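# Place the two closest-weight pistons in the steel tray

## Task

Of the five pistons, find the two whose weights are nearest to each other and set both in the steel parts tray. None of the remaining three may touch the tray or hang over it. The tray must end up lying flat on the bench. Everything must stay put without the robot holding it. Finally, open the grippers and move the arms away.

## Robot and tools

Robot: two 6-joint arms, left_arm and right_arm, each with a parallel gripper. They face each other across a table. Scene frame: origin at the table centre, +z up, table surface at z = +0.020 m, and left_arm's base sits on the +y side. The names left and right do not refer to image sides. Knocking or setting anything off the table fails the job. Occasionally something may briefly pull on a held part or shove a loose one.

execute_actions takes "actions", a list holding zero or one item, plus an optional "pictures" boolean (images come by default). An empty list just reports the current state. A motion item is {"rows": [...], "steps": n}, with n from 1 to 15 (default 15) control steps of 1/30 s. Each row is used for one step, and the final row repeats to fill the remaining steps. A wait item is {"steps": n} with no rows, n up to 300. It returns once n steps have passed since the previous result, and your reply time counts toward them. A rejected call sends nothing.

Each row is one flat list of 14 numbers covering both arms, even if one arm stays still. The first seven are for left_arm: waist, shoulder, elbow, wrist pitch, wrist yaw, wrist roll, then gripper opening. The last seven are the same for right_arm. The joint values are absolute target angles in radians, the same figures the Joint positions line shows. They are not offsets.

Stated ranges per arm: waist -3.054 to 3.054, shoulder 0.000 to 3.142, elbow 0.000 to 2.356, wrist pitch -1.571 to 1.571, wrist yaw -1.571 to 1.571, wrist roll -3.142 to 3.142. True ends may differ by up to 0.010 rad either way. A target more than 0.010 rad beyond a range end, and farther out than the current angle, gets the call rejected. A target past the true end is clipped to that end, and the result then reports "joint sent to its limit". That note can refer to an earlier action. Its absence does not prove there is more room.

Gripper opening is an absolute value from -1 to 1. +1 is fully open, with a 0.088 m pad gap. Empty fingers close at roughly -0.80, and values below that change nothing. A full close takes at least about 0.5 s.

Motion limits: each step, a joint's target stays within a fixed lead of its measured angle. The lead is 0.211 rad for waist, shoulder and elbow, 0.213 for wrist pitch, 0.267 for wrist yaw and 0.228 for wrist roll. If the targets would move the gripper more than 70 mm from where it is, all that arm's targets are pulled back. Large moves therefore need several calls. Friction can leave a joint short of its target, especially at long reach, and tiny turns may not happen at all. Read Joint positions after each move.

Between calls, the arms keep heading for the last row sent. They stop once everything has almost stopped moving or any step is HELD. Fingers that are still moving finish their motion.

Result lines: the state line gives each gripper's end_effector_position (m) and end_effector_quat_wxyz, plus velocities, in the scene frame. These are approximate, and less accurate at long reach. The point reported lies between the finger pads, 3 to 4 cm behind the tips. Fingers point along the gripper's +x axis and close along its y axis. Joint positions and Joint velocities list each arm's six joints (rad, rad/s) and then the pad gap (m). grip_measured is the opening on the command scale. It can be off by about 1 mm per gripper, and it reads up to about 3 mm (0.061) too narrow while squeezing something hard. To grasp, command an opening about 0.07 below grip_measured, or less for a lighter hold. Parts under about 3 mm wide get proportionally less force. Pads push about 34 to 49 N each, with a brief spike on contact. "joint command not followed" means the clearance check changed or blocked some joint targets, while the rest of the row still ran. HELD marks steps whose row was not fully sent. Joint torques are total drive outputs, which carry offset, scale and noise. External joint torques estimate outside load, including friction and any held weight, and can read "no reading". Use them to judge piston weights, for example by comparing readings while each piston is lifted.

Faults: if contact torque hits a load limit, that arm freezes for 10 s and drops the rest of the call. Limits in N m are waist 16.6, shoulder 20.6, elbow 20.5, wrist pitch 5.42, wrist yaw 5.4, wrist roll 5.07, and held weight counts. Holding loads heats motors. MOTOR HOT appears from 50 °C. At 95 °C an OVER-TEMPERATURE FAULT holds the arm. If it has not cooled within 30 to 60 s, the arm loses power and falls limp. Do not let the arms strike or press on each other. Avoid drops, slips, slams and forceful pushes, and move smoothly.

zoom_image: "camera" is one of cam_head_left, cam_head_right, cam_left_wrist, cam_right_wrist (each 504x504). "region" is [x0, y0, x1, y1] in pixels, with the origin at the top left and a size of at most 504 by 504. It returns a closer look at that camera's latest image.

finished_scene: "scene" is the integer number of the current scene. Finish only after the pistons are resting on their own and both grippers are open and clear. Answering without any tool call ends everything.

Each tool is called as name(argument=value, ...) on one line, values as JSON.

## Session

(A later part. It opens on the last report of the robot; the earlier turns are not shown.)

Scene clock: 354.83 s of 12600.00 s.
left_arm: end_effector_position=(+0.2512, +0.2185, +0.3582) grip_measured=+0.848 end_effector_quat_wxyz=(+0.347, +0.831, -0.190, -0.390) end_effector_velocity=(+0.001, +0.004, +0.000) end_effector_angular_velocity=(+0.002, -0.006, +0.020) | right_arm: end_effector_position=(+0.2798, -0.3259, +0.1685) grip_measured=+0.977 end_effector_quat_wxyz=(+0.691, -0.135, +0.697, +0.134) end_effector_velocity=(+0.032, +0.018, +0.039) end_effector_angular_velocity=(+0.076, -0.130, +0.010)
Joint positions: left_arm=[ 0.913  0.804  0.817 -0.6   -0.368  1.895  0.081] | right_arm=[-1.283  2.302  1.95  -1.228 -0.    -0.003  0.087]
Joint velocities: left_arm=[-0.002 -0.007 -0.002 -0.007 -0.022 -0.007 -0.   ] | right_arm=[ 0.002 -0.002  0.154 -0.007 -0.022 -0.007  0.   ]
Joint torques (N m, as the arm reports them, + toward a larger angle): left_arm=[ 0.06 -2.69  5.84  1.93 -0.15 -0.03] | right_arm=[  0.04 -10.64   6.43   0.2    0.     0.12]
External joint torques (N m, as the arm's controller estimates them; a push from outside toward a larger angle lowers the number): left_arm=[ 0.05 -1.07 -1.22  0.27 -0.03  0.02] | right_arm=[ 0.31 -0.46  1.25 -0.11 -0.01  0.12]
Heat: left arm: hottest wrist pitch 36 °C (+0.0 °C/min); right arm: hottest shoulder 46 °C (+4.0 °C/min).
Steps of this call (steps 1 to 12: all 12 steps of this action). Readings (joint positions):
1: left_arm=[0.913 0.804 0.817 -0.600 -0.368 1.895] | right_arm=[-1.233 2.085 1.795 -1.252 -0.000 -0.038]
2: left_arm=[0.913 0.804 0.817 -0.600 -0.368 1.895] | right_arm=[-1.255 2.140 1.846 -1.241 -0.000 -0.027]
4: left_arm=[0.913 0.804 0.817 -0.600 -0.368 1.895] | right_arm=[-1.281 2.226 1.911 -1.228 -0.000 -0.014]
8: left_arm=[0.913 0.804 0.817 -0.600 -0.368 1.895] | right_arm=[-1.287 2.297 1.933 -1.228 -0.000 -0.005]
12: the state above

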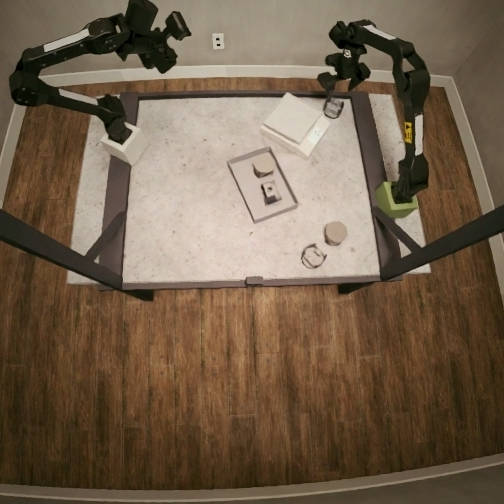

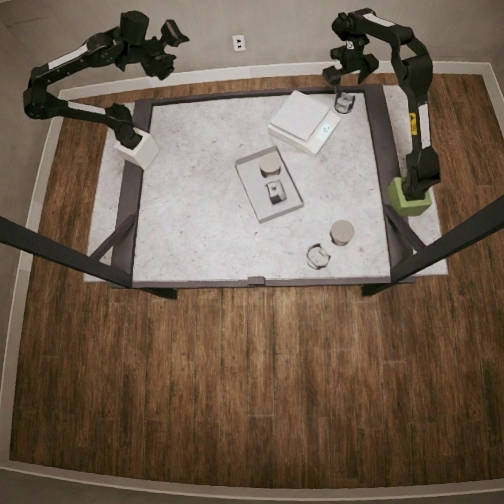

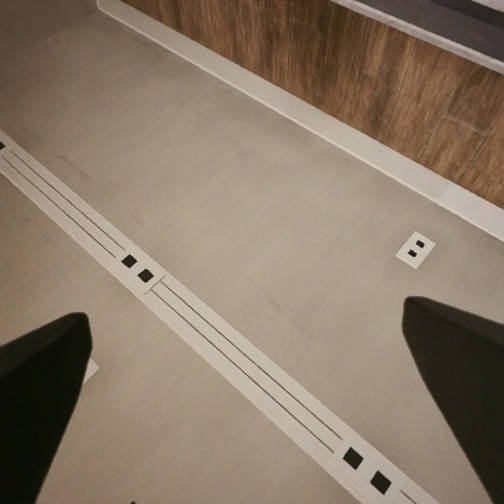

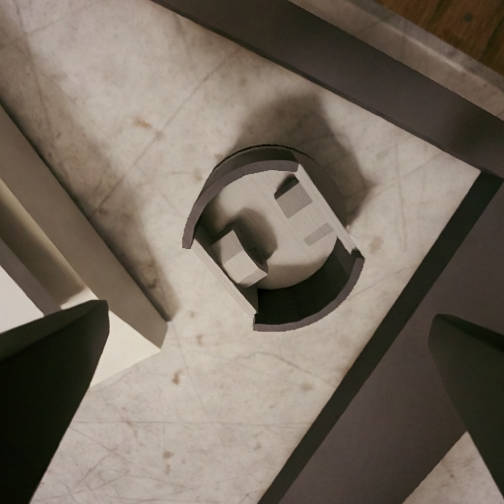

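execute_actions(actions=[{"rows":[[0.913,0.8,0.8,-0.6,-0.368,1.895,0.85,-1.287,2.305,1.945,-1.21,0,0.06,1],[0.913,0.8,0.8,-0.6,-0.368,1.895,0.85,-1.287,2.31,1.925,-1.185,0,0.12,1],[0.913,0.8,0.8,-0.6,-0.368,1.895,0.85,-1.287,2.316,1.905,-1.16,0,0.18,1],[0.913,0.8,0.8,-0.6,-0.368,1.895,0.85,-1.287,2.323,1.885,-1.133,0,0.24,1],[0.913,0.8,0.8,-0.6,-0.368,1.895,0.85,-1.287,2.331,1.865,-1.105,0,0.30,1],[0.913,0.8,0.8,-0.6,-0.368,1.895,0.85,-1.287,2.34,1.845,-1.076,0,0.35,1],[0.913,0.8,0.8,-0.6,-0.368,1.895,0.85,-1.287,2.349,1.826,-1.048,0,0.35,1],[0.913,0.8,0.8,-0.6,-0.368,1.895,0.85,-1.287,2.358,1.808,-1.02,0,0.35,1],[0.913,0.8,0.8,-0.6,-0.368,1.895,0.85,-1.287,2.369,1.796,-0.997,0,0.35,1],[0.913,0.8,0.8,-0.6,-0.368,1.895,0.85,-1.287,2.38,1.785,-0.975,0,0.35,1],[0.913,0.8,0.8,-0.6,-0.368,1.895,0.85,-1.287,2.391,1.774,-0.953,0,0.35,1],[0.913,0.8,0.8,-0.6,-0.368,1.895,0.85,-1.287,2.402,1.764,-0.932,0,0.35,1],[0.913,0.8,0.8,-0.6,-0.368,1.895,0.85,-1.287,2.412,1.755,-0.913,0,0.35,1],[0.913,0.8,0.8,-0.6,-0.368,1.895,0.85,-1.287,2.42,1.748,-0.898,0,0.35,1],[0.913,0.8,0.8,-0.6,-0.368,1.895,0.85,-1.287,2.424,1.744,-0.89,0,0.35,1]],"steps":15}], pictures=false)

execute_actions(actions=[{"rows":[[0.913,0.8,0.8,-0.6,-0.368,1.895,0.85,-1.287,2.424,1.744,-0.89,0,0.35,1],[0.913,0.8,0.8,-0.6,-0.368,1.895,0.85,-1.287,2.424,1.744,-0.89,0,0.35,1],[0.913,0.8,0.8,-0.6,-0.368,1.895,0.85,-1.287,2.424,1.744,-0.89,0,0.35,0.9],[0.913,0.8,0.8,-0.6,-0.368,1.895,0.85,-1.287,2.424,1.744,-0.89,0,0.35,0.8],[0.913,0.8,0.8,-0.6,-0.368,1.895,0.85,-1.287,2.424,1.744,-0.89,0,0.35,0.7],[0.913,0.8,0.8,-0.6,-0.368,1.895,0.85,-1.287,2.424,1.744,-0.89,0,0.35,0.63],[0.913,0.8,0.8,-0.6,-0.368,1.895,0.85,-1.287,2.424,1.744,-0.89,0,0.35,0.57],[0.913,0.8,0.8,-0.6,-0.368,1.895,0.85,-1.287,2.424,1.744,-0.89,0,0.35,0.51],[0.913,0.8,0.8,-0.6,-0.368,1.895,0.85,-1.287,2.424,1.744,-0.89,0,0.35,0.45]],"steps":15}])

Scene clock: 361.67 s of 12600.00 s.
left_arm: end_effector_position=(+0.2512, +0.2185, +0.3582) grip_measured=+0.848 end_effector_quat_wxyz=(+0.347, +0.831, -0.190, -0.390) end_effector_velocity=(+0.001, -0.000, -0.002) end_effector_angular_velocity=(-0.001, +0.001, +0.007) | right_arm: end_effector_position=(+0.2835, -0.3252, +0.0806) grip_measured=+0.978 end_effector_quat_wxyz=(+0.708, -0.012, +0.706, +0.013) end_effector_velocity=(-0.023, -0.007, -0.176) end_effector_angular_velocity=(-0.028, +0.091, -0.034)
Joint positions: left_arm=[ 0.913  0.804  0.817 -0.6   -0.368  1.895  0.081] | right_arm=[-1.285  2.402  1.766 -0.932 -0.     0.343  0.087]
Joint velocities: left_arm=[-0.002  0.002 -0.007  0.007 -0.007 -0.007 -0.   ] | right_arm=[ 0.002  0.271 -0.256  0.432 -0.007  0.037  0.   ]
Joint torques (N m, as the arm reports them, + toward a larger angle): left_arm=[ 0.07 -2.7   5.83  1.93 -0.15 -0.03] | right_arm=[ -0.18 -10.79   5.06   0.3    0.02   0.09]
External joint torques (N m, as the arm's controller estimates them; a push from outside toward a larger angle lowers the number): left_arm=[ 0.07 -1.12 -1.25  0.25 -0.04  0.02] | right_arm=[-0.25  0.81 -0.57 -0.08  0.01  0.09]
Heat: left arm: hottest wrist pitch 36 °C (+0.0 °C/min); right arm: hottest shoulder 48 °C (+5.0 °C/min).
Steps of this call (steps 1 to 15: the robot went on to your last target; steps 16 to 90: nothing new was sent; then 3.33 s passed at rest; steps 91 to 105: all 15 steps of this action). Readings (joint positions):
91: left_arm=[0.913 0.804 0.817 -0.600 -0.368 1.895] | right_arm=[-1.283 2.302 1.957 -1.226 -0.000 0.012]
92: left_arm=[0.913 0.804 0.817 -0.600 -0.368 1.895] | right_arm=[-1.283 2.302 1.952 -1.215 -0.000 0.042]
94: left_arm=[0.913 0.804 0.817 -0.600 -0.368 1.895] | right_arm=[-1.283 2.302 1.932 -1.179 -0.000 0.126]
98: left_arm=[0.913 0.804 0.817 -0.600 -0.368 1.895] | right_arm=[-1.284 2.322 1.863 -1.084 -0.000 0.290]
105: the state above

Scene clock: 362.17 s of 12600.00 s.
left_arm: end_effector_position=(+0.2512, +0.2185, +0.3582) grip_measured=+0.848 end_effector_quat_wxyz=(+0.347, +0.831, -0.190, -0.390) end_effector_velocity=(-0.001, +0.004, -0.008) end_effector_angular_velocity=(+0.035, +0.016, +0.007) | right_arm: end_effector_position=(+0.2848, -0.3250, +0.0711) grip_measured=+0.605 end_effector_quat_wxyz=(+0.710, -0.008, +0.704, +0.013) end_effector_velocity=(-0.002, -0.003, -0.002) end_effector_angular_velocity=(+0.002, +0.014, +0.000)
Joint positions: left_arm=[ 0.913  0.804  0.817 -0.6   -0.368  1.895  0.081] | right_arm=[-1.286  2.417  1.751 -0.894 -0.003  0.347  0.069]
Joint velocities: left_arm=[-0.002  0.002 -0.002 -0.037 -0.007 -0.007  0.   ] | right_arm=[-0.007  0.002 -0.002 -0.007 -0.007 -0.007 -0.   ]
Joint torques (N m, as the arm reports them, + toward a larger angle): left_arm=[ 0.06 -2.68  5.84  1.93 -0.15 -0.03] | right_arm=[-0.05 -9.94  4.38  0.34  0.11  0.1 ]
External joint torques (N m, as the arm's controller estimates them; a push from outside toward a larger angle lowers the number): left_arm=[ 0.05 -1.13 -1.14  0.3  -0.03  0.02] | right_arm=[ 0.1   0.36 -0.58  0.01  0.09  0.1 ]
Heat: left arm: hottest wrist pitch 36 °C (+0.0 °C/min); right arm: hottest shoulder 48 °C (+5.0 °C/min).
Steps of this call (steps 1 to 15: all 15 steps of this action). Readings (joint positions):
1: left_arm=[0.913 0.804 0.817 -0.600 -0.368 1.895] | right_arm=[-1.285 2.410 1.759 -0.920 -0.000 0.344]
2: left_arm=[0.913 0.804 0.817 -0.600 -0.368 1.895] | right_arm=[-1.285 2.415 1.754 -0.912 -0.001 0.345]
4: left_arm=[0.913 0.804 0.817 -0.600 -0.368 1.895] | right_arm=[-1.286 2.417 1.752 -0.902 -0.004 0.346]
8: left_arm=[0.913 0.804 0.817 -0.600 -0.368 1.895] | right_arm=[-1.286 2.417 1.751 -0.895 -0.003 0.347]
15: the state above

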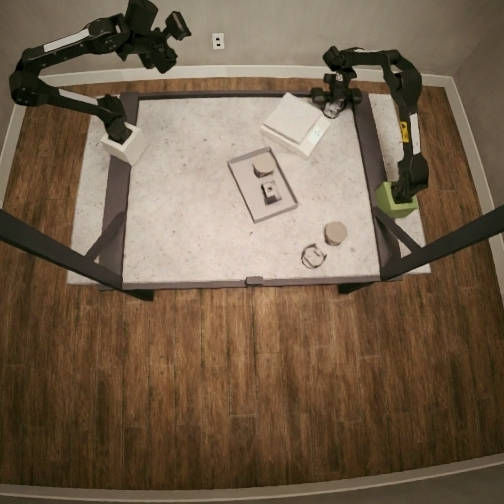

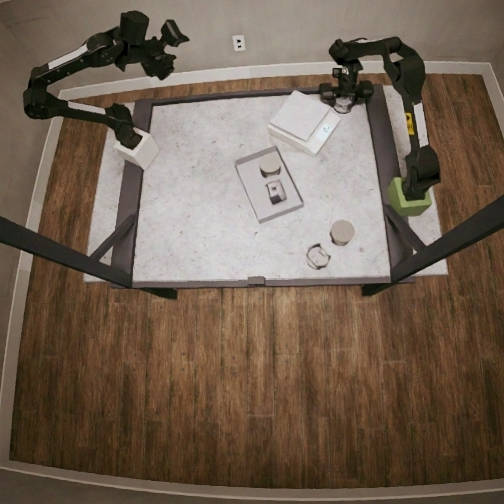

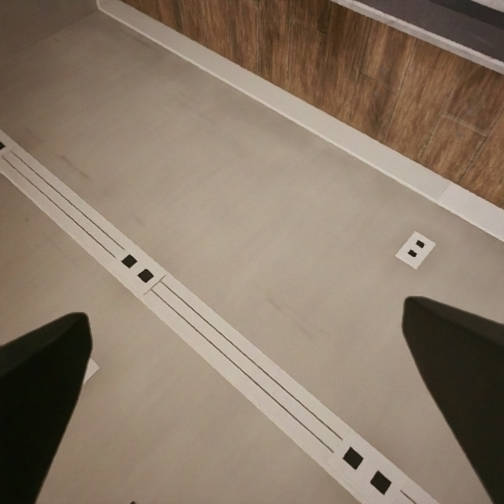

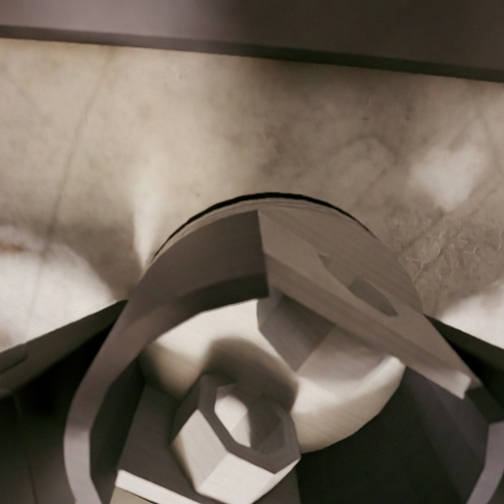

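execute_actions(actions=[{"rows":[[0.913,0.8,0.8,-0.6,-0.368,1.895,0.85,-1.287,2.405,1.76,-0.905,0,0.35,0.52],[0.913,0.8,0.8,-0.6,-0.368,1.895,0.85,-1.287,2.39,1.775,-0.93,0,0.35,0.52],[0.913,0.8,0.8,-0.6,-0.368,1.895,0.85,-1.287,2.372,1.79,-0.96,0,0.35,0.52],[0.913,0.8,0.8,-0.6,-0.368,1.895,0.85,-1.287,2.355,1.81,-0.995,0,0.35,0.52],[0.913,0.8,0.8,-0.6,-0.368,1.895,0.85,-1.287,2.34,1.83,-1.03,0,0.35,0.52],[0.913,0.8,0.8,-0.6,-0.368,1.895,0.85,-1.287,2.325,1.855,-1.065,0,0.35,0.52],[0.913,0.8,0.8,-0.6,-0.368,1.895,0.85,-1.287,2.312,1.88,-1.10,0,0.35,0.52],[0.913,0.8,0.8,-0.6,-0.368,1.895,0.85,-1.287,2.30,1.905,-1.135,0,0.35,0.52],[0.913,0.8,0.8,-0.6,-0.368,1.895,0.85,-1.287,2.292,1.93,-1.17,0,0.35,0.52],[0.913,0.8,0.8,-0.6,-0.368,1.895,0.85,-1.287,2.288,1.95,-1.20,0,0.35,0.52],[0.913,0.8,0.8,-0.6,-0.368,1.895,0.85,-1.287,2.288,1.965,-1.22,0,0.35,0.52],[0.913,0.8,0.8,-0.6,-0.368,1.895,0.85,-1.28,2.288,1.965,-1.225,0,0.35,0.52],[0.913,0.8,0.8,-0.6,-0.368,1.895,0.85,-1.265,2.288,1.965,-1.225,0,0.35,0.52],[0.913,0.8,0.8,-0.6,-0.368,1.895,0.85,-1.24,2.288,1.965,-1.225,0,0.35,0.52],[0.913,0.8,0.8,-0.6,-0.368,1.895,0.85,-1.21,2.288,1.965,-1.225,0,0.35,0.52]],"steps":15}], pictures=false)

execute_actions(actions=[{"rows":[[0.913,0.8,0.8,-0.6,-0.368,1.895,0.85,-1.175,2.288,1.965,-1.225,0,0.35,0.52],[0.913,0.8,0.8,-0.6,-0.368,1.895,0.85,-1.14,2.288,1.965,-1.225,0,0.35,0.52],[0.913,0.8,0.8,-0.6,-0.368,1.895,0.85,-1.105,2.288,1.965,-1.225,0,0.35,0.52],[0.913,0.8,0.8,-0.6,-0.368,1.895,0.85,-1.07,2.29,1.965,-1.225,0,0.35,0.52],[0.913,0.8,0.8,-0.6,-0.368,1.895,0.85,-1.04,2.292,1.965,-1.225,0,0.35,0.52],[0.913,0.8,0.8,-0.6,-0.368,1.895,0.85,-1.015,2.295,1.96,-1.22,0,0.35,0.52],[0.913,0.8,0.8,-0.6,-0.368,1.895,0.85,-0.995,2.298,1.955,-1.215,0,0.35,0.52],[0.913,0.8,0.8,-0.6,-0.368,1.895,0.85,-0.978,2.30,1.95,-1.21,0,0.35,0.52],[0.913,0.8,0.8,-0.6,-0.368,1.895,0.85,-0.965,2.303,1.94,-1.205,0,0.35,0.52],[0.913,0.8,0.8,-0.6,-0.368,1.895,0.85,-0.957,2.306,1.93,-1.193,0,0.35,0.52],[0.913,0.8,0.8,-0.6,-0.368,1.895,0.85,-0.952,2.309,1.92,-1.18,0,0.35,0.52],[0.913,0.8,0.8,-0.6,-0.368,1.895,0.85,-0.95,2.312,1.91,-1.168,0,0.35,0.52],[0.913,0.8,0.8,-0.6,-0.368,1.895,0.85,-0.95,2.315,1.90,-1.155,0,0.35,0.52],[0.913,0.8,0.8,-0.6,-0.368,1.895,0.85,-0.95,2.318,1.892,-1.145,0,0.35,0.52],[0.913,0.8,0.8,-0.6,-0.368,1.895,0.85,-0.95,2.32,1.885,-1.136,0,0.35,0.52]],"steps":15}], pictures=false)

execute_actions(actions=[{"rows":[[0.913,0.8,0.8,-0.6,-0.368,1.895,0.85,-0.95,2.322,1.88,-1.13,0,0.35,0.52],[0.913,0.8,0.8,-0.6,-0.368,1.895,0.85,-0.95,2.324,1.875,-1.124,0,0.35,0.52],[0.913,0.8,0.8,-0.6,-0.368,1.895,0.85,-0.95,2.325,1.872,-1.12,0,0.35,0.52]],"steps":10}])

Scene clock: 367.93 s of 12600.00 s.
left_arm: end_effector_position=(+0.2512, +0.2185, +0.3582) grip_measured=+0.848 end_effector_quat_wxyz=(+0.347, +0.831, -0.190, -0.390) end_effector_velocity=(-0.001, +0.001, -0.001) end_effector_angular_velocity=(+0.004, +0.003, +0.003) | right_arm: end_effector_position=(+0.2852, -0.3191, +0.1747) grip_measured=+0.605 end_effector_quat_wxyz=(+0.718, -0.011, +0.696, +0.019) end_effector_velocity=(-0.049, +0.126, +0.088) end_effector_angular_velocity=(-0.015, -0.099, +0.321)
Joint positions: left_arm=[ 0.913  0.804  0.817 -0.6   -0.368  1.895  0.081] | right_arm=[-1.273  2.291  1.956 -1.202  0.001  0.348  0.069]
Joint velocities: left_arm=[-0.007 -0.002 -0.002 -0.007 -0.007 -0.007 -0.   ] | right_arm=[ 0.315 -0.115  0.154 -0.183  0.051 -0.007 -0.   ]
Joint torques (N m, as the arm reports them, + toward a larger angle): left_arm=[ 0.06 -2.68  5.83  1.93 -0.15 -0.03] | right_arm=[  2.77 -10.03   5.47  -0.28  -0.05   0.08]
External joint torques (N m, as the arm's controller estimates them; a push from outside toward a larger angle lowers the number): left_arm=[ 0.06 -1.09 -1.22  0.27 -0.03  0.02] | right_arm=[ 0.29 -2.24  1.21 -0.52  0.12  0.11]
Heat: left arm: hottest wrist pitch 36 °C (+0.0 °C/min); right arm: hottest shoulder 48 °C (+4.0 °C/min).
Steps of this call (steps 1 to 15: the robot went on to your last target; steps 16 to 90: nothing new was sent; then 2.27 s passed at rest; steps 91 to 105: all 15 steps of this action). Readings (joint positions):
91: left_arm=[0.913 0.804 0.817 -0.600 -0.368 1.895] | right_arm=[-1.286 2.417 1.751 -0.894 -0.003 0.347]
92: left_arm=[0.913 0.804 0.817 -0.600 -0.368 1.895] | right_arm=[-1.286 2.415 1.754 -0.898 -0.003 0.347]
94: left_arm=[0.913 0.804 0.817 -0.600 -0.368 1.895] | right_arm=[-1.286 2.411 1.766 -0.937 -0.003 0.347]
98: left_arm=[0.913 0.804 0.817 -0.600 -0.368 1.895] | right_arm=[-1.286 2.375 1.824 -1.057 -0.003 0.347]
105: the state above

Scene clock: 368.43 s of 12600.00 s.
left_arm: end_effector_position=(+0.2512, +0.2185, +0.3582) grip_measured=+0.848 end_effector_quat_wxyz=(+0.347, +0.831, -0.190, -0.390) end_effector_velocity=(-0.001, +0.003, -0.004) end_effector_angular_velocity=(+0.017, +0.009, +0.007) | right_arm: end_effector_position=(+0.2025, -0.1934, +0.1555) grip_measured=+0.605 end_effector_quat_wxyz=(+0.697, -0.130, +0.692, +0.134) end_effector_velocity=(+0.005, -0.036, -0.124) end_effector_angular_velocity=(-0.094, +0.096, -0.059)
Joint positions: left_arm=[ 0.913  0.804  0.817 -0.6   -0.368  1.895  0.081] | right_arm=[-0.939  2.308  1.909 -1.162 -0.002  0.348  0.069]
Joint velocities: left_arm=[-0.002 -0.002 -0.002 -0.022 -0.007 -0.007 -0.   ] | right_arm=[-0.066  0.129 -0.276  0.271  0.007 -0.007 -0.   ]
Joint torques (N m, as the arm reports them, + toward a larger angle): left_arm=[ 0.05 -2.68  5.83  1.93 -0.15 -0.03] | right_arm=[ -0.73 -10.47   5.43   0.26   0.08   0.07]
External joint torques (N m, as the arm's controller estimates them; a push from outside toward a larger angle lowers the number): left_arm=[ 0.04 -1.09 -1.19  0.28 -0.04  0.02] | right_arm=[-0.09 -0.13 -0.01 -0.06  0.01  0.06]
Heat: left arm: hottest wrist pitch 36 °C (+0.0 °C/min); right arm: hottest shoulder 48 °C (+4.0 °C/min).
Steps of this call (steps 1 to 15: all 15 steps of this action). Readings (joint positions):
1: left_arm=[0.913 0.804 0.817 -0.600 -0.368 1.895] | right_arm=[-1.259 2.289 1.959 -1.208 0.002 0.348]
2: left_arm=[0.913 0.804 0.817 -0.600 -0.368 1.895] | right_arm=[-1.238 2.289 1.959 -1.212 0.003 0.348]
4: left_arm=[0.913 0.804 0.817 -0.600 -0.368 1.895] | right_arm=[-1.177 2.291 1.959 -1.219 0.003 0.348]
8: left_arm=[0.913 0.804 0.817 -0.600 -0.368 1.895] | right_arm=[-1.029 2.295 1.959 -1.218 0.001 0.348]
15: the state above

Scene clock: 368.77 s of 12600.00 s.
left_arm: end_effector_position=(+0.2512, +0.2185, +0.3582) grip_measured=+0.848 end_effector_quat_wxyz=(+0.347, +0.831, -0.190, -0.390) end_effector_velocity=(+0.001, +0.002, -0.001) end_effector_angular_velocity=(+0.004, +0.003, +0.012) | right_arm: end_effector_position=(+0.2044, -0.1990, +0.1387) grip_measured=+0.605 end_effector_quat_wxyz=(+0.693, -0.128, +0.698, +0.127) end_effector_velocity=(+0.001, +0.001, +0.000) end_effector_angular_velocity=(-0.001, -0.010, +0.010)
Joint positions: left_arm=[ 0.913  0.804  0.817 -0.6   -0.368  1.895  0.081] | right_arm=[-0.951  2.327  1.874 -1.123 -0.002  0.348  0.069]
Joint velocities: left_arm=[ 0.002 -0.002 -0.002 -0.007 -0.007 -0.007 -0.   ] | right_arm=[ 0.002 -0.002 -0.002  0.007  0.007 -0.007 -0.   ]
Joint torques (N m, as the arm reports them, + toward a larger angle): left_arm=[ 0.06 -2.68  5.84  1.93 -0.15 -0.03] | right_arm=[  0.06 -11.05   5.47   0.18   0.09   0.08]
External joint torques (N m, as the arm's controller estimates them; a push from outside toward a larger angle lowers the number): left_arm=[ 0.05 -1.07 -1.17  0.29 -0.03  0.02] | right_arm=[-0.07 -0.75  0.17 -0.09  0.08  0.08]
Heat: left arm: hottest wrist pitch 36 °C (+0.0 °C/min); right arm: hottest shoulder 49 °C (+5.1 °C/min).
Steps of this call (steps 1 to 10: all 10 steps of this action). Readings (joint positions):
1: left_arm=[0.913 0.804 0.817 -0.600 -0.368 1.895] | right_arm=[-0.941 2.313 1.900 -1.154 -0.002 0.348]
2: left_arm=[0.913 0.804 0.817 -0.600 -0.368 1.895] | right_arm=[-0.944 2.317 1.892 -1.146 -0.002 0.348]
4: left_arm=[0.913 0.804 0.817 -0.600 -0.368 1.895] | right_arm=[-0.949 2.323 1.880 -1.134 -0.002 0.348]
8: left_arm=[0.913 0.804 0.817 -0.600 -0.368 1.895] | right_arm=[-0.951 2.327 1.874 -1.126 -0.002 0.348]
10: the state above

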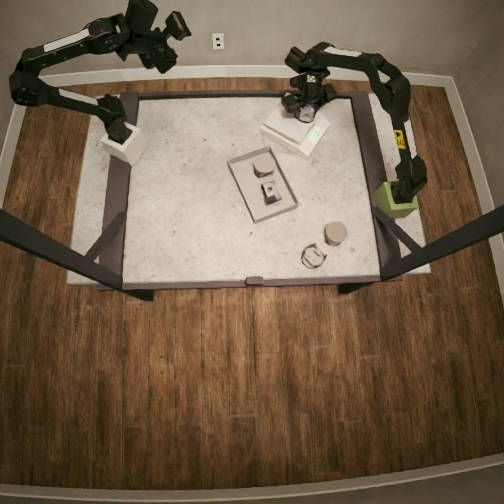

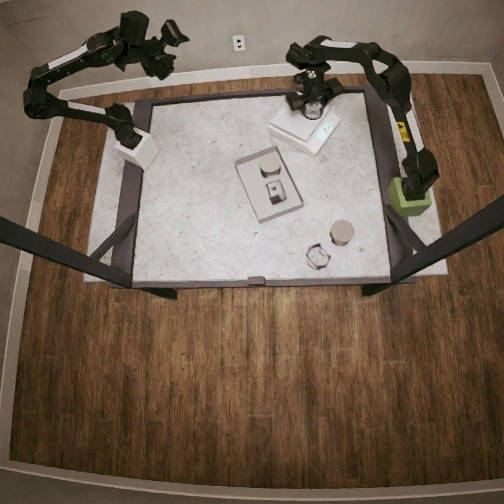

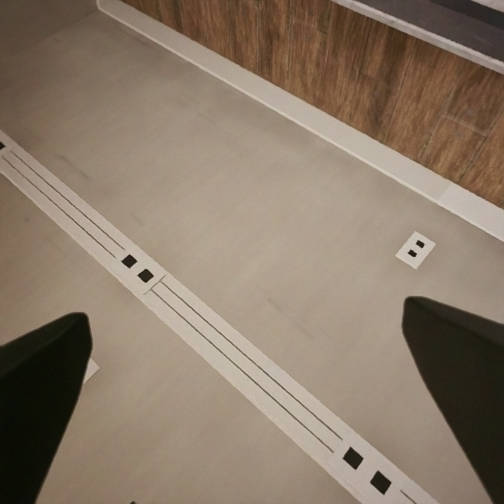

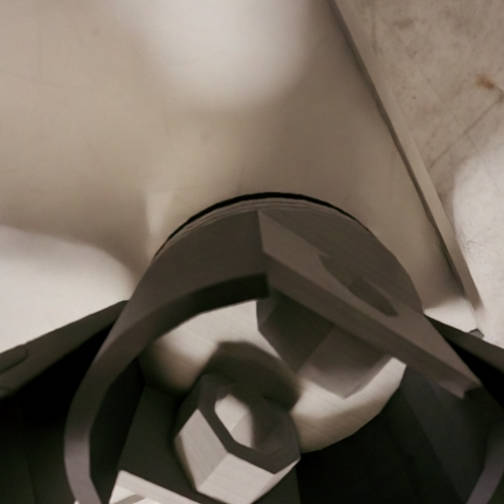

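execute_actions(actions=[{"rows":[[0.913,0.8,0.8,-0.6,-0.368,1.895,0.85,-0.95,2.33,1.868,-1.112,0,0.35,0.52],[0.913,0.8,0.8,-0.6,-0.368,1.895,0.85,-0.95,2.332,1.865,-1.108,0,0.35,0.52],[0.913,0.8,0.8,-0.6,-0.368,1.895,0.85,-0.95,2.332,1.865,-1.108,0,0.35,0.52],[0.913,0.8,0.8,-0.6,-0.368,1.895,0.85,-0.95,2.332,1.865,-1.108,0,0.35,0.52],[0.913,0.8,0.8,-0.6,-0.368,1.895,0.85,-0.95,2.332,1.865,-1.108,0,0.35,0.52],[0.913,0.8,0.8,-0.6,-0.368,1.895,0.85,-0.95,2.332,1.865,-1.108,0,0.35,0.62],[0.913,0.8,0.8,-0.6,-0.368,1.895,0.85,-0.95,2.332,1.865,-1.108,0,0.35,0.7],[0.913,0.8,0.8,-0.6,-0.368,1.895,0.85,-0.95,2.332,1.865,-1.108,0,0.35,0.8],[0.913,0.8,0.8,-0.6,-0.368,1.895,0.85,-0.95,2.332,1.865,-1.108,0,0.35,0.9],[0.913,0.8,0.8,-0.6,-0.368,1.895,0.85,-0.95,2.32,1.885,-1.13,0,0.35,1],[0.913,0.8,0.8,-0.6,-0.368,1.895,0.85,-0.95,2.305,1.91,-1.165,0,0.35,1],[0.913,0.8,0.8,-0.6,-0.368,1.895,0.85,-0.95,2.29,1.94,-1.205,0,0.35,1],[0.913,0.8,0.8,-0.6,-0.368,1.895,0.85,-0.95,2.275,1.97,-1.25,0,0.35,1],[0.913,0.8,0.8,-0.6,-0.368,1.895,0.85,-0.95,2.255,1.99,-1.29,0,0.35,1],[0.913,0.8,0.8,-0.6,-0.368,1.895,0.85,-0.95,2.225,1.99,-1.32,0,0.35,1]],"steps":15}], pictures=false)

execute_actions(actions=[{"rows":[[0.913,0.8,0.8,-0.6,-0.368,1.895,0.85,-0.95,2.18,1.96,-1.33,0,0.30,1],[0.913,0.8,0.8,-0.6,-0.368,1.895,0.85,-0.95,2.13,1.90,-1.32,0,0.24,1],[0.913,0.8,0.8,-0.6,-0.368,1.895,0.85,-0.95,2.08,1.83,-1.30,0,0.18,1],[0.913,0.8,0.8,-0.6,-0.368,1.895,0.85,-0.95,2.03,1.76,-1.28,0,0.12,1],[0.913,0.8,0.8,-0.6,-0.368,1.895,0.85,-0.95,1.99,1.70,-1.26,0,0.06,1],[0.913,0.8,0.8,-0.6,-0.368,1.895,0.85,-0.95,1.96,1.64,-1.23,0,0,1],[0.913,0.8,0.8,-0.6,-0.368,1.895,0.85,-0.95,1.93,1.58,-1.20,0,-0.06,1],[0.913,0.8,0.8,-0.6,-0.368,1.895,0.85,-0.95,1.91,1.53,-1.18,0,-0.12,1],[0.913,0.8,0.8,-0.6,-0.368,1.895,0.85,-0.95,1.895,1.49,-1.16,0,-0.18,1],[0.913,0.8,0.8,-0.6,-0.368,1.895,0.85,-0.95,1.885,1.46,-1.145,0,-0.22,1]],"steps":15}], pictures=false)

execute_actions(actions=[{"rows":[[0.913,0.8,0.8,-0.6,-0.368,1.895,0.85,-0.95,1.885,1.46,-1.145,0,-0.22,1]],"steps":12}])

Scene clock: 374.80 s of 12600.00 s.
left_arm: end_effector_position=(+0.2512, +0.2185, +0.3582) grip_measured=+0.848 end_effector_quat_wxyz=(+0.347, +0.831, -0.190, -0.390) end_effector_velocity=(-0.000, +0.001, +0.001) end_effector_angular_velocity=(-0.010, +0.010, +0.015) | right_arm: end_effector_position=(+0.1986, -0.2040, +0.1626) grip_measured=+0.949 end_effector_quat_wxyz=(+0.683, -0.134, +0.708, +0.121) end_effector_velocity=(-0.047, -0.041, +0.306) end_effector_angular_velocity=(+0.014, -0.004, +0.005)
Joint positions: left_arm=[ 0.913  0.804  0.817 -0.6   -0.368  1.895  0.081] | right_arm=[-0.951  2.307  1.935 -1.239 -0.002  0.348  0.085]
Joint velocities: left_arm=[-0.002 -0.002  0.002 -0.007 -0.007 -0.022 -0.   ] | right_arm=[-0.002 -0.481  0.403 -0.872 -0.007 -0.007  0.017]
Joint torques (N m, as the arm reports them, + toward a larger angle): left_arm=[ 0.07 -2.69  5.83  1.93 -0.15 -0.03] | right_arm=[  0.07 -16.47   8.36  -0.38   0.08   0.08]
External joint torques (N m, as the arm's controller estimates them; a push from outside toward a larger angle lowers the number): left_arm=[ 0.06 -1.08 -1.26  0.26 -0.03  0.02] | right_arm=[ 0.01 -3.81  1.8  -0.48  0.08  0.08]
Heat: left arm: hottest wrist pitch 36 °C (+0.0 °C/min); right arm: hottest shoulder 50 °C (+5.0 °C/min). Fold the right arm in close to its base before you think long.
MOTOR HOT: a motor of the right arm reached 50 °C. Now the hottest motor of the right arm, joint 2 (shoulder), reports 50 °C. The temperature limit of the motors' drives, at which the controller stops that arm, is 95 °C. To cool a motor, set the load down, stop pushing, or move to a pose that needs little force.
Steps of this call (steps 1 to 15: the robot went on to your last target; steps 16 to 90: nothing new was sent; then 2.53 s passed at rest; steps 91 to 105: all 15 steps of this action). Readings (joint positions):
91: left_arm=[0.913 0.804 0.817 -0.600 -0.368 1.895] | right_arm=[-0.951 2.327 1.873 -1.122 -0.002 0.348]
92: left_arm=[0.913 0.804 0.817 -0.600 -0.368 1.895] | right_arm=[-0.951 2.327 1.872 -1.118 -0.002 0.348]
94: left_arm=[0.913 0.804 0.817 -0.600 -0.368 1.895] | right_arm=[-0.951 2.327 1.870 -1.113 -0.002 0.348]
98: left_arm=[0.913 0.804 0.817 -0.600 -0.368 1.895] | right_arm=[-0.951 2.330 1.868 -1.112 -0.002 0.348]
105: the state above

Scene clock: 375.30 s of 12600.00 s.
left_arm: end_effector_position=(+0.2512, +0.2185, +0.3582) grip_measured=+0.848 end_effector_quat_wxyz=(+0.347, +0.831, -0.190, -0.390) end_effector_velocity=(-0.002, -0.000, +0.000) end_effector_angular_velocity=(-0.004, +0.009, -0.005) | right_arm: end_effector_position=(+0.1313, -0.2620, +0.2000) grip_measured=+0.977 end_effector_quat_wxyz=(+0.627, -0.312, +0.643, +0.309) end_effector_velocity=(-0.026, -0.025, -0.034) end_effector_angular_velocity=(-0.073, +0.082, +0.225)
Joint positions: left_arm=[ 0.913  0.804  0.817 -0.6   -0.368  1.895  0.081] | right_arm=[-0.951  1.909  1.473 -1.158 -0.002 -0.198  0.087]
Joint velocities: left_arm=[-0.002 -0.002  0.002 -0.007  0.007 -0.007  0.   ] | right_arm=[-0.002 -0.022 -0.168  0.037  0.007 -0.227 -0.   ]
Joint torques (N m, as the arm reports them, + toward a larger angle): left_arm=[ 0.06 -2.69  5.84  1.93 -0.15 -0.03] | right_arm=[  0.09 -10.84   5.85   0.46   0.06  -0.11]
External joint torques (N m, as the arm's controller estimates them; a push from outside toward a larger angle lowers the number): left_arm=[ 0.08 -1.06 -1.27  0.25 -0.04  0.02] | right_arm=[ 0.11 -2.02 -0.12 -0.03  0.07 -0.1 ]
Heat: left arm: hottest wrist pitch 36 °C (+0.0 °C/min); right arm: hottest shoulder 50 °C (+5.1 °C/min). Fold the right arm in close to its base before you think long.
MOTOR HOT: still on. Now the hottest motor of the right arm, joint 2 (shoulder), reports 50 °C; a drive's own limit is 95 °C.
Steps of this call (steps 1 to 15: all 15 steps of this action). Readings (joint positions):
1: left_arm=[0.913 0.804 0.817 -0.600 -0.368 1.895] | right_arm=[-0.951 2.285 1.941 -1.262 -0.002 0.339]
2: left_arm=[0.913 0.804 0.817 -0.600 -0.368 1.895] | right_arm=[-0.951 2.251 1.935 -1.279 -0.002 0.313]
4: left_arm=[0.913 0.804 0.817 -0.600 -0.368 1.895] | right_arm=[-0.951 2.156 1.877 -1.283 -0.002 0.232]
8: left_arm=[0.913 0.804 0.817 -0.600 -0.368 1.895] | right_arm=[-0.951 1.968 1.678 -1.229 -0.002 0.018]
15: the state above

Scene clock: 375.70 s of 12600.00 s.
left_arm: end_effector_position=(+0.2512, +0.2185, +0.3582) grip_measured=+0.848 end_effector_quat_wxyz=(+0.347, +0.831, -0.190, -0.390) end_effector_velocity=(-0.003, -0.004, +0.001) end_effector_angular_velocity=(-0.025, +0.021, -0.009) | right_arm: end_effector_position=(+0.1319, -0.2615, +0.2027) grip_measured=+0.977 end_effector_quat_wxyz=(+0.630, -0.317, +0.635, +0.317) end_effector_velocity=(-0.002, -0.001, +0.000) end_effector_angular_velocity=(+0.001, +0.010, +0.019)
Joint positions: left_arm=[ 0.913  0.804  0.817 -0.6   -0.368  1.895  0.081] | right_arm=[-0.951  1.896  1.467 -1.148 -0.002 -0.217  0.087]
Joint velocities: left_arm=[-0.002  0.002  0.002  0.007  0.022 -0.022 -0.   ] | right_arm=[-0.002 -0.002 -0.002 -0.007 -0.007 -0.022  0.   ]
Joint torques (N m, as the arm reports them, + toward a larger angle): left_arm=[ 0.08 -2.69  5.83  1.93 -0.15 -0.03] | right_arm=[ 0.08 -9.5   4.91  0.27  0.06 -0.12]
External joint torques (N m, as the arm's controller estimates them; a push from outside toward a larger angle lowers the number): left_arm=[ 0.09 -1.11 -1.23  0.27 -0.04  0.02] | right_arm=[ 0.08 -1.74 -0.5  -0.03  0.08 -0.12]
Heat: left arm: hottest wrist pitch 36 °C (+0.0 °C/min); right arm: hottest shoulder 50 °C (+5.0 °C/min). Fold the right arm in close to its base before you think long.
MOTOR HOT: still on. Now the hottest motor of the right arm, joint 2 (shoulder), reports 50 °C; a drive's own limit is 95 °C.
Steps of this call (steps 1 to 12: all 12 steps of this action). Readings (joint positions):
1: left_arm=[0.913 0.804 0.817 -0.600 -0.368 1.895] | right_arm=[-0.951 1.907 1.470 -1.155 -0.002 -0.204]
2: left_arm=[0.913 0.804 0.817 -0.600 -0.368 1.895] | right_arm=[-0.951 1.905 1.468 -1.152 -0.002 -0.208]
4: left_arm=[0.913 0.804 0.817 -0.600 -0.368 1.895] | right_arm=[-0.951 1.900 1.468 -1.149 -0.002 -0.213]
8: left_arm=[0.913 0.804 0.817 -0.600 -0.368 1.895] | right_arm=[-0.951 1.896 1.468 -1.149 -0.002 -0.216]
12: the state above

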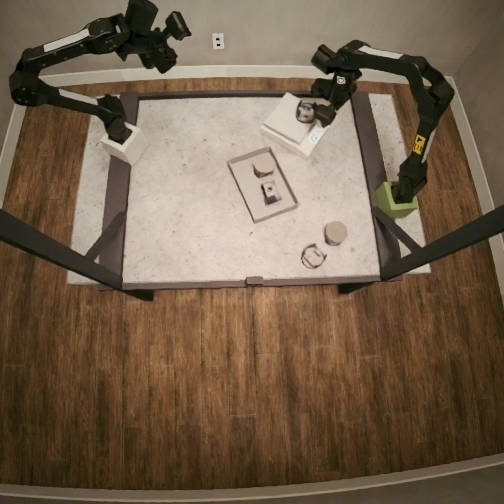

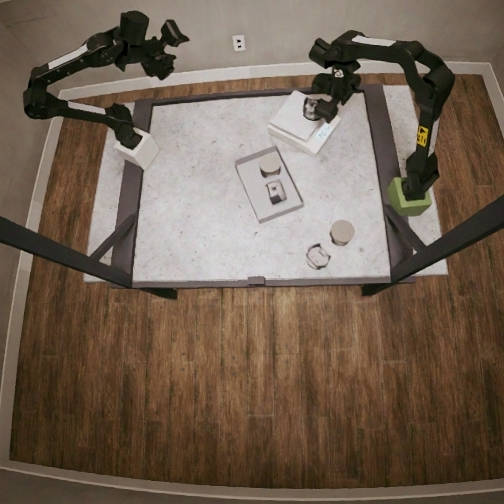

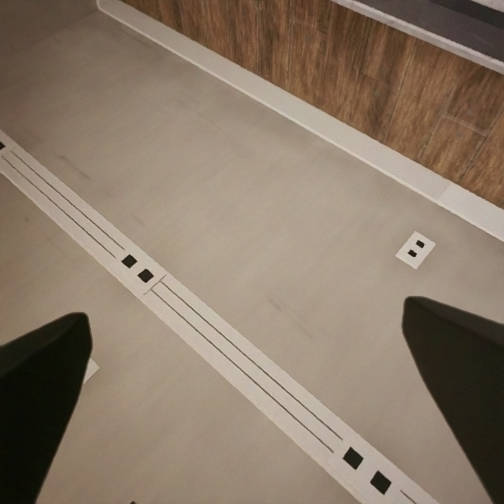

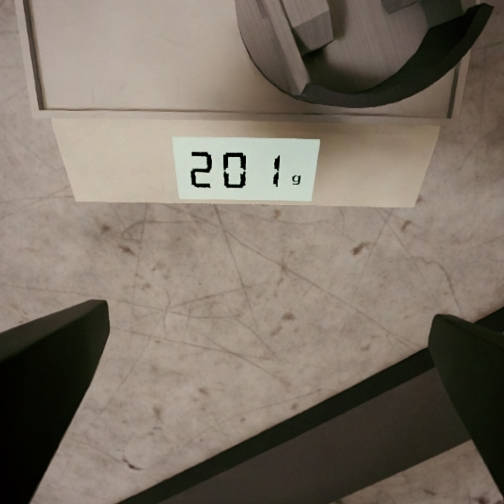

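execute_actions(actions=[{"rows":[[0.913,0.8,0.8,-0.6,-0.368,1.895,0.85,-0.95,1.85,1.43,-1.15,0,-0.2,1],[0.913,0.8,0.8,-0.6,-0.368,1.895,0.85,-0.95,1.80,1.385,-1.155,0,-0.2,1],[0.913,0.8,0.8,-0.6,-0.368,1.895,0.85,-0.95,1.74,1.33,-1.16,0,-0.2,1],[0.913,0.8,0.8,-0.6,-0.368,1.895,0.85,-0.95,1.68,1.275,-1.165,0,-0.2,1],[0.913,0.8,0.8,-0.6,-0.368,1.895,0.85,-0.95,1.62,1.22,-1.17,0,-0.2,1],[0.913,0.8,0.8,-0.6,-0.368,1.895,0.85,-0.95,1.56,1.165,-1.175,0,-0.2,1],[0.913,0.8,0.8,-0.6,-0.368,1.895,0.85,-0.95,1.50,1.11,-1.18,0,-0.2,1],[0.913,0.8,0.8,-0.6,-0.368,1.895,0.85,-0.95,1.44,1.055,-1.18,0,-0.2,1],[0.913,0.8,0.8,-0.6,-0.368,1.895,0.85,-0.95,1.39,1.01,-1.18,0,-0.2,1],[0.913,0.8,0.8,-0.6,-0.368,1.895,0.85,-0.95,1.35,0.97,-1.18,0,-0.2,1],[0.913,0.8,0.8,-0.6,-0.368,1.895,0.85,-0.95,1.32,0.94,-1.18,0,-0.2,1],[0.913,0.8,0.8,-0.6,-0.368,1.895,0.85,-0.95,1.30,0.92,-1.18,0,-0.2,1]],"steps":15}])

Scene clock: 380.50 s of 12600.00 s.
left_arm: end_effector_position=(+0.2512, +0.2185, +0.3582) grip_measured=+0.848 end_effector_quat_wxyz=(+0.347, +0.831, -0.190, -0.390) end_effector_velocity=(+0.000, +0.004, -0.002) end_effector_angular_velocity=(+0.013, +0.007, +0.012) | right_arm: end_effector_position=(+0.0239, -0.3547, +0.2216) grip_measured=+0.977 end_effector_quat_wxyz=(+0.638, -0.311, +0.631, +0.314) end_effector_velocity=(-0.062, -0.051, -0.036) end_effector_angular_velocity=(-0.033, +0.072, +0.000)
Joint positions: left_arm=[ 0.913  0.804  0.817 -0.6   -0.368  1.895  0.081] | right_arm=[-0.951  1.326  0.948 -1.183 -0.002 -0.203  0.087]
Joint velocities: left_arm=[ 0.002 -0.002  0.002 -0.022 -0.007 -0.007 -0.   ] | right_arm=[-0.007 -0.237 -0.32   0.007 -0.022 -0.007 -0.   ]
Joint torques (N m, as the arm reports them, + toward a larger angle): left_arm=[ 0.07 -2.69  5.83  1.93 -0.15 -0.03] | right_arm=[ 0.08 -4.36  5.54  0.34  0.06  0.12]
External joint torques (N m, as the arm's controller estimates them; a push from outside toward a larger angle lowers the number): left_arm=[ 0.06 -1.09 -1.2   0.29 -0.03  0.02] | right_arm=[ 0.09 -0.78 -0.32 -0.3   0.08  0.12]
Heat: left arm: hottest wrist pitch 36 °C (+0.0 °C/min); right arm: hottest shoulder 50 °C (+5.1 °C/min). Fold the right arm in close to its base before you think long.
MOTOR HOT: still on. Now the hottest motor of the right arm, joint 2 (shoulder), reports 50 °C; a drive's own limit is 95 °C.
Steps of this call (steps 1 to 15: the robot went on to your last target; steps 16 to 90: nothing new was sent; then 1.30 s passed at rest; steps 91 to 105: all 15 steps of this action). Readings (joint positions):
91: left_arm=[0.913 0.804 0.817 -0.600 -0.368 1.895] | right_arm=[-0.951 1.891 1.461 -1.144 -0.002 -0.216]
92: left_arm=[0.913 0.804 0.817 -0.600 -0.368 1.895] | right_arm=[-0.951 1.877 1.445 -1.142 -0.002 -0.212]
94: left_arm=[0.913 0.804 0.817 -0.600 -0.368 1.895] | right_arm=[-0.951 1.812 1.377 -1.147 -0.002 -0.207]
98: left_arm=[0.913 0.804 0.817 -0.600 -0.368 1.895] | right_arm=[-0.951 1.588 1.187 -1.168 -0.002 -0.204]
105: the state above

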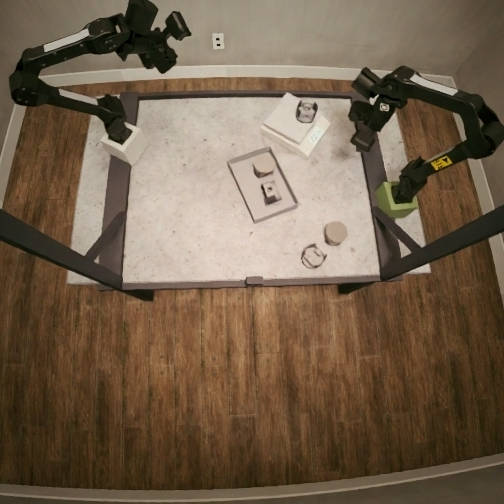

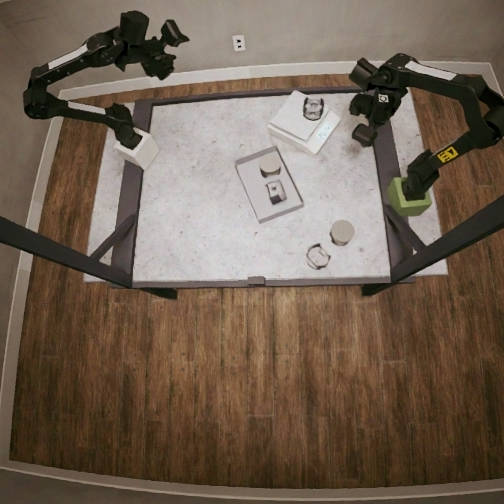

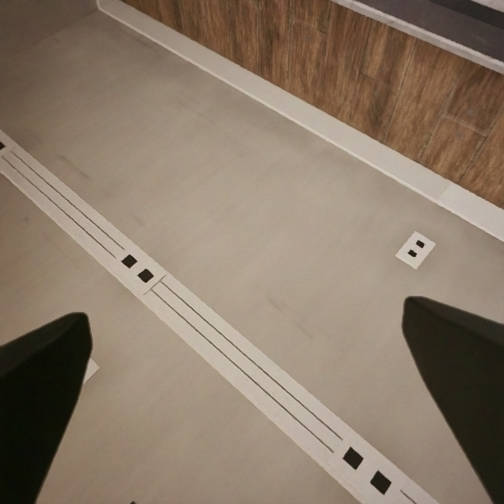

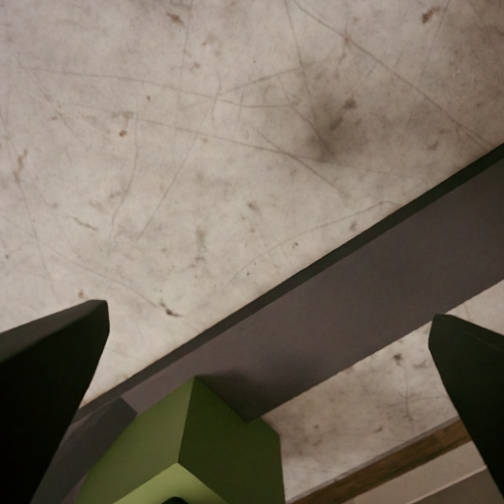

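finished_scene(scene=1)

The scene is finished: the task was done.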